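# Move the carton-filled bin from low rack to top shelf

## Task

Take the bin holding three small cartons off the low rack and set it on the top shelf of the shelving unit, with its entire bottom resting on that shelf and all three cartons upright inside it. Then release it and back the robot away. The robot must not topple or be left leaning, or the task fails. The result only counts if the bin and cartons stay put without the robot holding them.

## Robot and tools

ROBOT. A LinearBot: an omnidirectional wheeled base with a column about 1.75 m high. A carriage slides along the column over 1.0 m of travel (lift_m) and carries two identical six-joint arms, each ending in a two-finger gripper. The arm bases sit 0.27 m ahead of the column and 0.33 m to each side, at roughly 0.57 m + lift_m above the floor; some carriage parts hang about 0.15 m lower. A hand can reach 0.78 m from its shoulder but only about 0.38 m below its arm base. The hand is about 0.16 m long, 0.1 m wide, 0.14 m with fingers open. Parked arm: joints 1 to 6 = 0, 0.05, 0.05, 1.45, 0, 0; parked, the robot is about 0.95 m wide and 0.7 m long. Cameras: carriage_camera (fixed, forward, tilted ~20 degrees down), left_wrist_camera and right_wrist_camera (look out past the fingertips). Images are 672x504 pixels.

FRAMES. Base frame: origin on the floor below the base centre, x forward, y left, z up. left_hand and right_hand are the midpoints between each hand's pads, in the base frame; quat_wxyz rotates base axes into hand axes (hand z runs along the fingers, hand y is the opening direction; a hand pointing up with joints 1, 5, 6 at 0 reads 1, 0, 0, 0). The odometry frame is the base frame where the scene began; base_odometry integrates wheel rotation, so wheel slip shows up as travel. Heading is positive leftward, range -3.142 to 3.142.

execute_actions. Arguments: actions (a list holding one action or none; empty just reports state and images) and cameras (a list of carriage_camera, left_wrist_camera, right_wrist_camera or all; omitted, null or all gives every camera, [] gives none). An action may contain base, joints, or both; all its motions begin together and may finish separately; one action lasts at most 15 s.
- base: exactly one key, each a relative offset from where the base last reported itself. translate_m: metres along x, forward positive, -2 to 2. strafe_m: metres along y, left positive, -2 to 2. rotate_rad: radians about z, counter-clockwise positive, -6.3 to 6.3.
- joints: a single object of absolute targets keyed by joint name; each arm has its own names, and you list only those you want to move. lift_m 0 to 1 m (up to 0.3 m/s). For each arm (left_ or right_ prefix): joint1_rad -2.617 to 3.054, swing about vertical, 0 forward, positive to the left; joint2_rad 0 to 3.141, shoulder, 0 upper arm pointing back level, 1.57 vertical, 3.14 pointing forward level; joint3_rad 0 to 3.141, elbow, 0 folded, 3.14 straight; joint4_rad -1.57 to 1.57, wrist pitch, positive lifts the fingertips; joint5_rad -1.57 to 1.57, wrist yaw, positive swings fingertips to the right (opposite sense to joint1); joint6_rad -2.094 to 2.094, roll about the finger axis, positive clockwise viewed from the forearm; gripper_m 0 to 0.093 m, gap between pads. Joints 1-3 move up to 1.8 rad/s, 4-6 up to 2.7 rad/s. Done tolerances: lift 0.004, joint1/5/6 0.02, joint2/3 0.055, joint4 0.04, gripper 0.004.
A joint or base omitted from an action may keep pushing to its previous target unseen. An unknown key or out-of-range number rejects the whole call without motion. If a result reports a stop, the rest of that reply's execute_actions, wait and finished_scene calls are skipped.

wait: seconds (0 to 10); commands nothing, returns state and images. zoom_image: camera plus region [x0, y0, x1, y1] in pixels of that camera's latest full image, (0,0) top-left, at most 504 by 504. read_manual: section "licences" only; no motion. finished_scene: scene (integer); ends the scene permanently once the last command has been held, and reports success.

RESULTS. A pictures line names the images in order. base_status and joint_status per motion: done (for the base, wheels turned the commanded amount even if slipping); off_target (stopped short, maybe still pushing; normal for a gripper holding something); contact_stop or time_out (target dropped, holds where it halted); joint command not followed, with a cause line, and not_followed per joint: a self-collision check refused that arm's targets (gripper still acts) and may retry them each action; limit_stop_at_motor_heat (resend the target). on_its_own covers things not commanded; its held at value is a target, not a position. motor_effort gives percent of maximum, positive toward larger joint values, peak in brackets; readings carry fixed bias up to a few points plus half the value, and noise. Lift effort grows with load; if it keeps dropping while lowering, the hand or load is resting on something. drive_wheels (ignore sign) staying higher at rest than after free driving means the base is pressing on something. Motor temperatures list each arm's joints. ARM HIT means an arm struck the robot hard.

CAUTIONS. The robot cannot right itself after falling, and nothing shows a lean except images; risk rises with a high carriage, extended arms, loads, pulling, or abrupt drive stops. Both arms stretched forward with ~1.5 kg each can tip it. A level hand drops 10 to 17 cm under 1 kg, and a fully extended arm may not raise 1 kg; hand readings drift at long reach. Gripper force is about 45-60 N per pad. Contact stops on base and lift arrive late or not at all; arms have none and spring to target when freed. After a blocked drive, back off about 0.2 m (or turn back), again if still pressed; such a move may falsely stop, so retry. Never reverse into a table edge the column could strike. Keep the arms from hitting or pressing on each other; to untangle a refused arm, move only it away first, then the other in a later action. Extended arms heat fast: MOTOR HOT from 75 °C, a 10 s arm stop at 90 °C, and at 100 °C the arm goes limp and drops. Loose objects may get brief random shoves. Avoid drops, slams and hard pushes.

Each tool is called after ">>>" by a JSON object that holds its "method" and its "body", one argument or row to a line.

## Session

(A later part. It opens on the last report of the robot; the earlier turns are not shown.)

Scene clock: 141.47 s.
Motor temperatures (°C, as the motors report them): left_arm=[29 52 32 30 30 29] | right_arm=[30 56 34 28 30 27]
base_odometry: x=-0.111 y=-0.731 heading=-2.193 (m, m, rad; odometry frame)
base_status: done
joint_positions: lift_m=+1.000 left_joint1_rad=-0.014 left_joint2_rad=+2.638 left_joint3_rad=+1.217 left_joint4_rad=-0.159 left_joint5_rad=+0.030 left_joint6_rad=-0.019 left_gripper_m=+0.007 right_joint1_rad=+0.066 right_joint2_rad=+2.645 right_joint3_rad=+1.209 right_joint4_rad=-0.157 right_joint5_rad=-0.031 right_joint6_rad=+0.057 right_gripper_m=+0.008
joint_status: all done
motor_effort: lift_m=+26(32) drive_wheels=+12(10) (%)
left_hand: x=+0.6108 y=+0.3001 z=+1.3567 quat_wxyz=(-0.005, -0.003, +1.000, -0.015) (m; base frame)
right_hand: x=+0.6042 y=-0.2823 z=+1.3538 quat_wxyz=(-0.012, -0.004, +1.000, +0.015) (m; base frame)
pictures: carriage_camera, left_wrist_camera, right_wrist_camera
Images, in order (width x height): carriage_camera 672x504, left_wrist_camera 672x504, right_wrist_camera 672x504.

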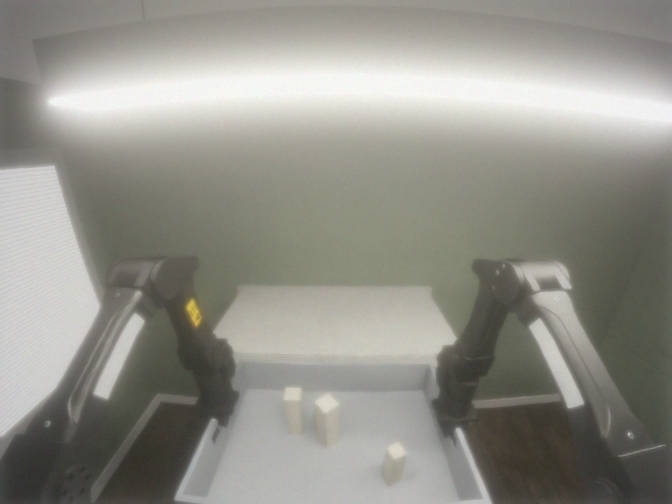

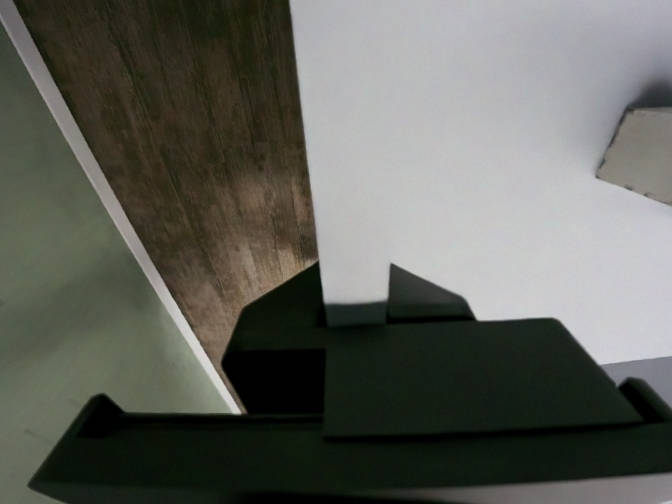

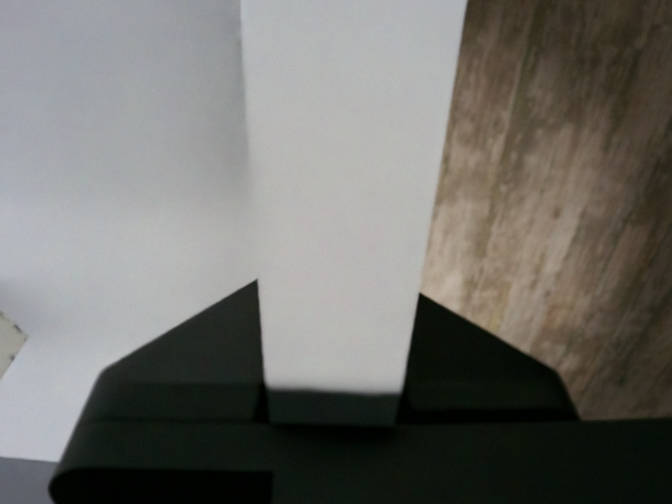

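>>> {"method": "execute_actions", "body": {
  "actions": [
    {"base":{"translate_m":0.62}}
  ]
}}

Scene clock: 152.80 s.
Motor temperatures (°C, as the motors report them): left_arm=[29 54 32 30 30 29] | right_arm=[30 58 34 28 30 27]
base_odometry: x=-0.473 y=-1.234 heading=-2.194 (m, m, rad; odometry frame)
base_status: done
joint_positions: lift_m=+1.000 left_joint1_rad=-0.014 left_joint2_rad=+2.638 left_joint3_rad=+1.217 left_joint4_rad=-0.154 left_joint5_rad=+0.030 left_joint6_rad=-0.019 left_gripper_m=+0.007 right_joint1_rad=+0.066 right_joint2_rad=+2.645 right_joint3_rad=+1.209 right_joint4_rad=-0.153 right_joint5_rad=-0.031 right_joint6_rad=+0.058 right_gripper_m=+0.008
joint_status: not commanded
motor_effort: lift_m=+26(26) drive_wheels=-7(22) (%)
left_hand: x=+0.6120 y=+0.3001 z=+1.3567 quat_wxyz=(-0.002, -0.002, +1.000, -0.015) (m; base frame)
right_hand: x=+0.6053 y=-0.2822 z=+1.3538 quat_wxyz=(-0.010, -0.004, +1.000, +0.015) (m; base frame)
pictures: carriage_camera, left_wrist_camera, right_wrist_camera
Images, in order (width x height): carriage_camera 672x504, left_wrist_camera 672x504, right_wrist_camera 672x504.

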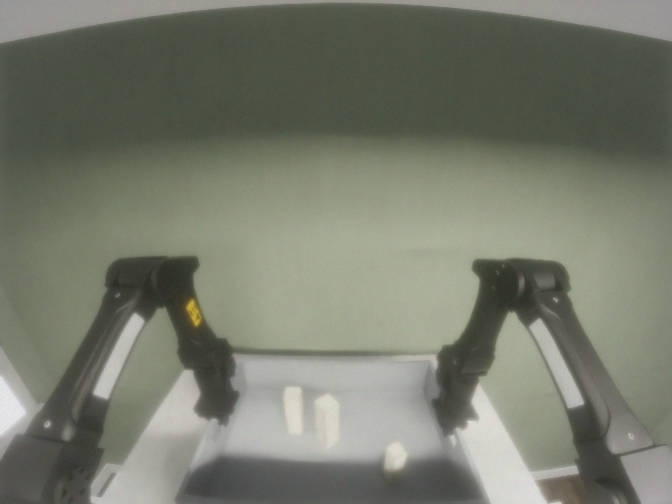

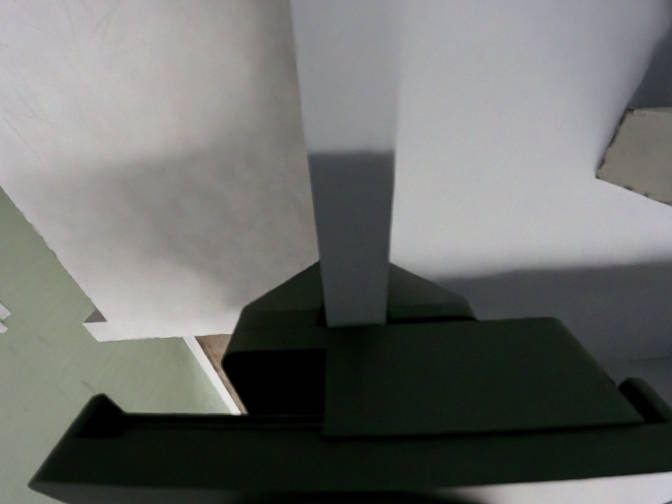

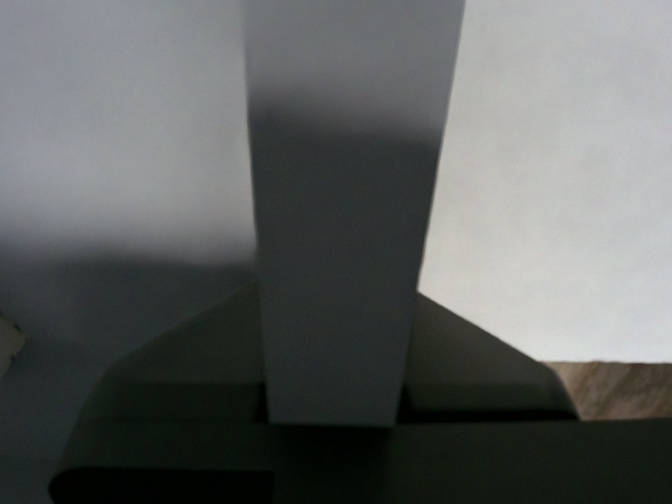

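>>> {"method": "execute_actions", "body": {
  "actions": [
    {"base":{"translate_m":0.11},"joints":{"lift_m":0.96}}
  ]
}}

Scene clock: 158.33 s.
Motor temperatures (°C, as the motors report them): left_arm=[29 55 32 30 30 29] | right_arm=[30 59 34 28 30 27]
base_odometry: x=-0.538 y=-1.323 heading=-2.195 (m, m, rad; odometry frame)
base_status: done
joint_positions: lift_m=+0.960 left_joint1_rad=-0.014 left_joint2_rad=+2.645 left_joint3_rad=+1.217 left_joint4_rad=-0.153 left_joint5_rad=+0.032 left_joint6_rad=-0.019 left_gripper_m=+0.007 right_joint1_rad=+0.066 right_joint2_rad=+2.647 right_joint3_rad=+1.209 right_joint4_rad=-0.156 right_joint5_rad=-0.030 right_joint6_rad=+0.057 right_gripper_m=+0.008
joint_status: all done
motor_effort: lift_m=+25(26) drive_wheels=-7(23) (%)
left_hand: x=+0.6098 y=+0.2999 z=+1.3145 quat_wxyz=(-0.005, -0.003, +1.000, -0.016) (m; base frame)
right_hand: x=+0.6037 y=-0.2825 z=+1.3133 quat_wxyz=(-0.012, -0.004, +1.000, +0.014) (m; base frame)
pictures: carriage_camera, left_wrist_camera, right_wrist_camera
Images, in order (width x height): carriage_camera 672x504, left_wrist_camera 672x504, right_wrist_camera 672x504.

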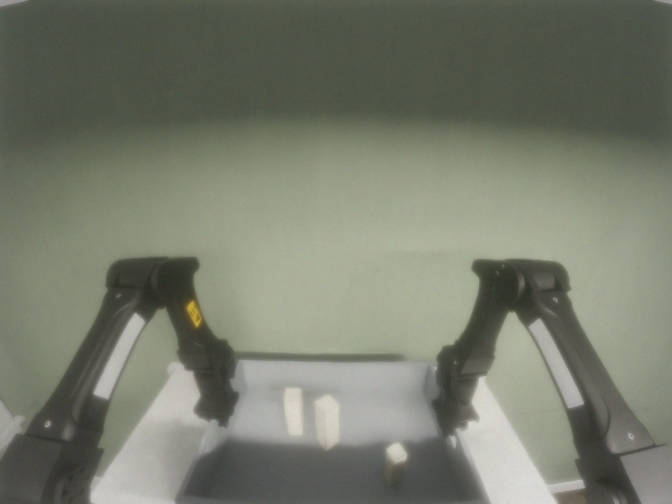

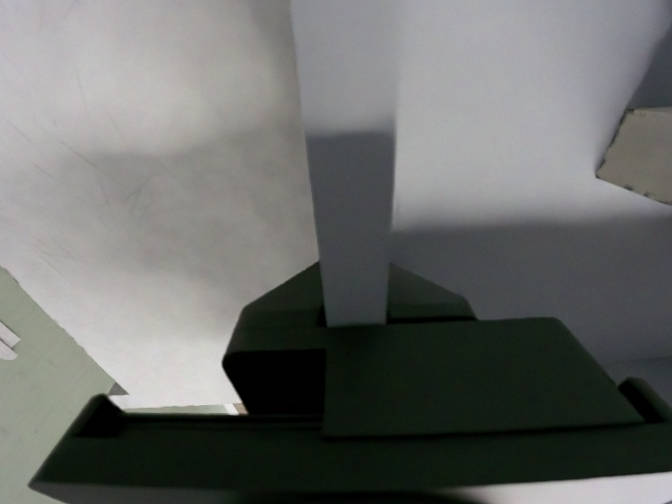

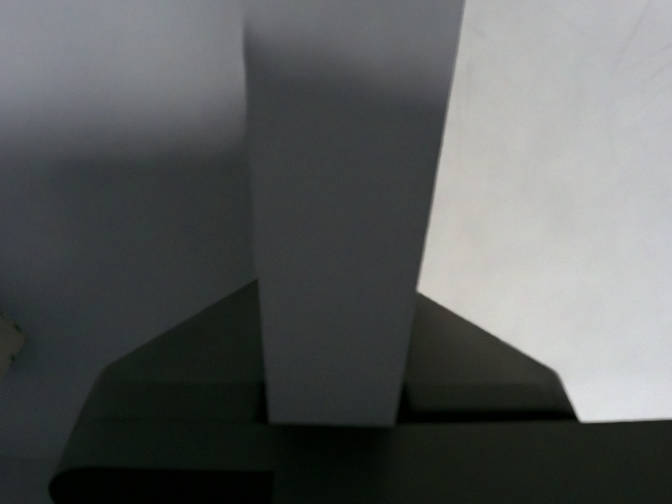

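>>> {"method": "execute_actions", "body": {
  "actions": [
    {"joints":{"lift_m":0.93}}
  ],
  "cameras": []
}}

>>> {"method": "execute_actions", "body": {
  "actions": [
    {"joints":{"lift_m":0.915}}
  ],
  "cameras": []
}}

Scene clock: 161.27 s.
Motor temperatures (°C, as the motors report them): left_arm=[29 55 32 30 30 29] | right_arm=[30 60 34 28 30 27]
base_odometry: x=-0.538 y=-1.323 heading=-2.195 (m, m, rad; odometry frame)
base_status: not commanded
joint_positions: lift_m=+0.930 left_joint1_rad=-0.014 left_joint2_rad=+2.644 left_joint3_rad=+1.217 left_joint4_rad=-0.152 left_joint5_rad=+0.032 left_joint6_rad=-0.019 left_gripper_m=+0.007 right_joint1_rad=+0.066 right_joint2_rad=+2.647 right_joint3_rad=+1.209 right_joint4_rad=-0.153 right_joint5_rad=-0.031 right_joint6_rad=+0.057 right_gripper_m=+0.008
joint_status: all done
motor_effort: lift_m=+25(26) drive_wheels=+8(8) (%)
left_hand: x=+0.6105 y=+0.3000 z=+1.2850 quat_wxyz=(-0.004, -0.003, +1.000, -0.016) (m; base frame)
right_hand: x=+0.6043 y=-0.2824 z=+1.2833 quat_wxyz=(-0.011, -0.004, +1.000, +0.015) (m; base frame)
pictures: none
No camera images: the call's "cameras" was empty. Leave "cameras" out to get every camera's image.

Scene clock: 161.80 s.
Motor temperatures (°C, as the motors report them): left_arm=[29 55 32 30 30 29] | right_arm=[30 60 34 28 30 27]
base_odometry: x=-0.538 y=-1.323 heading=-2.195 (m, m, rad; odometry frame)
base_status: not commanded
joint_positions: lift_m=+0.915 left_joint1_rad=-0.014 left_joint2_rad=+2.613 left_joint3_rad=+1.217 left_joint4_rad=-0.167 left_joint5_rad=+0.029 left_joint6_rad=-0.018 left_gripper_m=+0.007 right_joint1_rad=+0.066 right_joint2_rad=+2.622 right_joint3_rad=+1.209 right_joint4_rad=-0.164 right_joint5_rad=-0.032 right_joint6_rad=+0.058 right_gripper_m=+0.008
joint_status: all done
motor_effort: lift_m=+20(21) drive_wheels=+9(9) (%)
left_hand: x=+0.6174 y=+0.3004 z=+1.2804 quat_wxyz=(+0.003, -0.002, +1.000, -0.015) (m; base frame)
right_hand: x=+0.6104 y=-0.2817 z=+1.2768 quat_wxyz=(-0.004, -0.004, +1.000, +0.016) (m; base frame)
pictures: none
No camera images: the call's "cameras" was empty. Leave "cameras" out to get every camera's image.

Resting on the shelf. Release, raise, back off.

>>> {"method": "execute_actions", "body": {
  "actions": [
    {"joints":{"left_gripper_m":0.06,"right_gripper_m":0.06}}
  ],
  "cameras": []
}}

>>> {"method": "execute_actions", "body": {
  "actions": [
    {"joints":{"lift_m":1.0,"left_joint2_rad":2.5,"right_joint2_rad":2.5,"left_joint4_rad":-0.29,"right_joint4_rad":-0.29}}
  ]
}}

Scene clock: 165.77 s.
Motor temperatures (°C, as the motors report them): left_arm=[29 55 32 30 30 29] | right_arm=[30 60 34 28 30 27]
base_odometry: x=-0.538 y=-1.323 heading=-2.195 (m, m, rad; odometry frame)
base_status: not commanded
joint_positions: lift_m=+0.915 left_joint1_rad=-0.014 left_joint2_rad=+2.613 left_joint3_rad=+1.217 left_joint4_rad=-0.167 left_joint5_rad=+0.006 left_joint6_rad=-0.008 left_gripper_m=+0.060 right_joint1_rad=+0.066 right_joint2_rad=+2.622 right_joint3_rad=+1.209 right_joint4_rad=-0.163 right_joint5_rad=-0.005 right_joint6_rad=+0.058 right_gripper_m=+0.060
joint_status: all done
motor_effort: lift_m=+20(20) drive_wheels=+9(9) (%)
left_hand: x=+0.6174 y=+0.3043 z=+1.2804 quat_wxyz=(+0.004, +0.003, +1.000, -0.003) (m; base frame)
right_hand: x=+0.6108 y=-0.2863 z=+1.2767 quat_wxyz=(-0.003, -0.004, +1.000, +0.003) (m; base frame)
pictures: none
No camera images: the call's "cameras" was empty. Leave "cameras" out to get every camera's image.

Scene clock: 166.63 s.
Motor temperatures (°C, as the motors report them): left_arm=[29 55 32 30 30 29] | right_arm=[30 60 34 28 30 27]
base_odometry: x=-0.538 y=-1.323 heading=-2.195 (m, m, rad; odometry frame)
base_status: not commanded
joint_positions: lift_m=+1.000 left_joint1_rad=-0.014 left_joint2_rad=+2.475 left_joint3_rad=+1.217 left_joint4_rad=-0.278 left_joint5_rad=+0.006 left_joint6_rad=-0.008 left_gripper_m=+0.060 right_joint1_rad=+0.066 right_joint2_rad=+2.489 right_joint3_rad=+1.209 right_joint4_rad=-0.283 right_joint5_rad=-0.005 right_joint6_rad=+0.058 right_gripper_m=+0.060
joint_status: all done
motor_effort: lift_m=+24(29) drive_wheels=+8(9) (%)
left_hand: x=+0.6345 y=+0.3041 z=+1.4113 quat_wxyz=(+0.017, +0.003, +1.000, -0.003) (m; base frame)
right_hand: x=+0.6245 y=-0.2854 z=+1.4055 quat_wxyz=(+0.004, -0.004, +1.000, +0.003) (m; base frame)
pictures: carriage_camera, left_wrist_camera, right_wrist_camera
Images, in order (width x height): carriage_camera 672x504, left_wrist_camera 672x504, right_wrist_camera 672x504.

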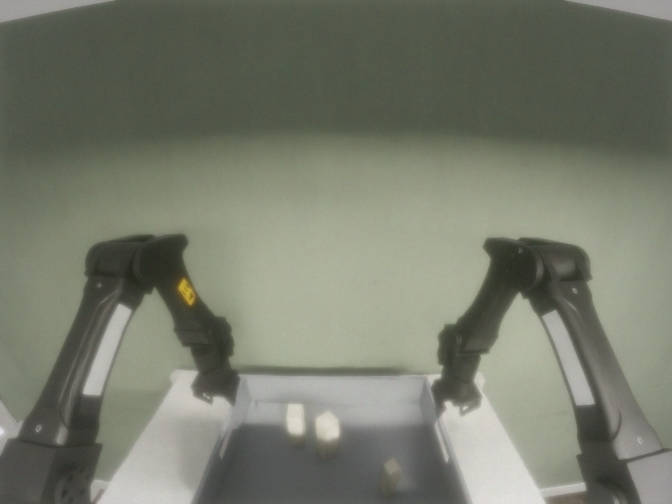

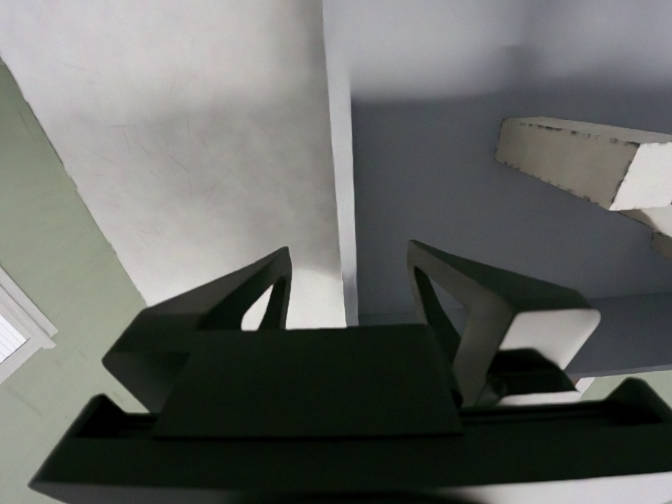

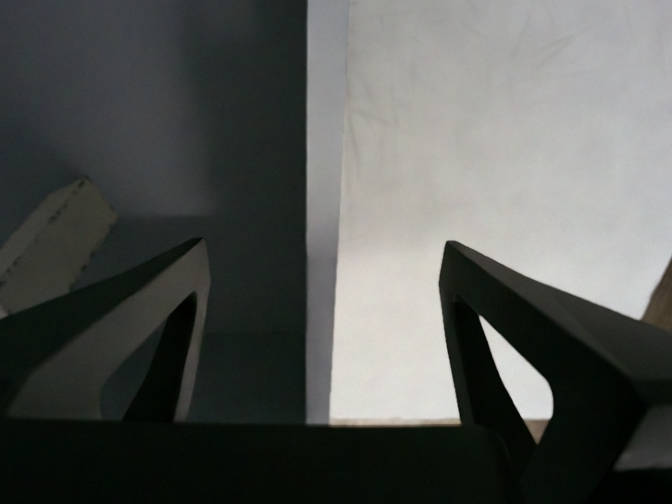

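>>> {"method": "execute_actions", "body": {
  "actions": [
    {"base":{"translate_m":-0.6}}
  ],
  "cameras": ["carriage_camera"]
}}

Scene clock: 172.90 s.
Motor temperatures (°C, as the motors report them): left_arm=[29 54 32 31 30 29] | right_arm=[30 59 35 28 30 27]
base_odometry: x=-0.187 y=-0.836 heading=-2.195 (m, m, rad; odometry frame)
base_status: done
joint_positions: lift_m=+1.000 left_joint1_rad=-0.014 left_joint2_rad=+2.475 left_joint3_rad=+1.217 left_joint4_rad=-0.280 left_joint5_rad=+0.006 left_joint6_rad=-0.008 left_gripper_m=+0.060 right_joint1_rad=+0.066 right_joint2_rad=+2.489 right_joint3_rad=+1.209 right_joint4_rad=-0.290 right_joint5_rad=-0.005 right_joint6_rad=+0.058 right_gripper_m=+0.060
joint_status: not commanded
motor_effort: lift_m=+24(24) drive_wheels=-1(30) (%)
left_hand: x=+0.6340 y=+0.3041 z=+1.4113 quat_wxyz=(+0.016, +0.003, +1.000, -0.003) (m; base frame)
right_hand: x=+0.6231 y=-0.2855 z=+1.4055 quat_wxyz=(+0.001, -0.004, +1.000, +0.003) (m; base frame)
pictures: carriage_camera
Images, in order (width x height): carriage_camera 672x504.

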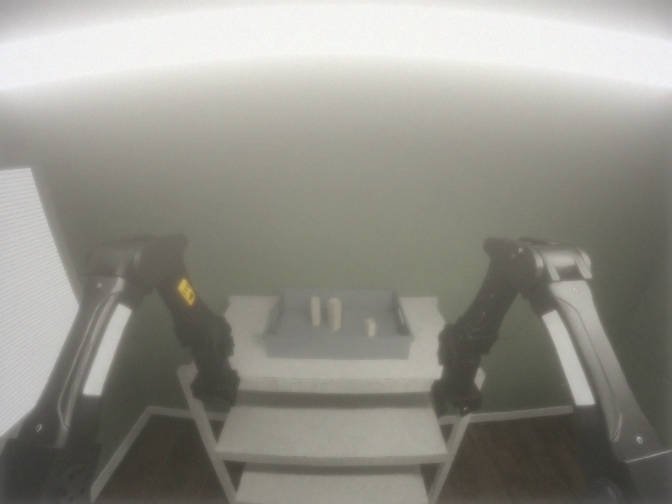

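>>> {"method": "finished_scene", "body": {
  "scene": 1
}}

The scene is finished: the task was done.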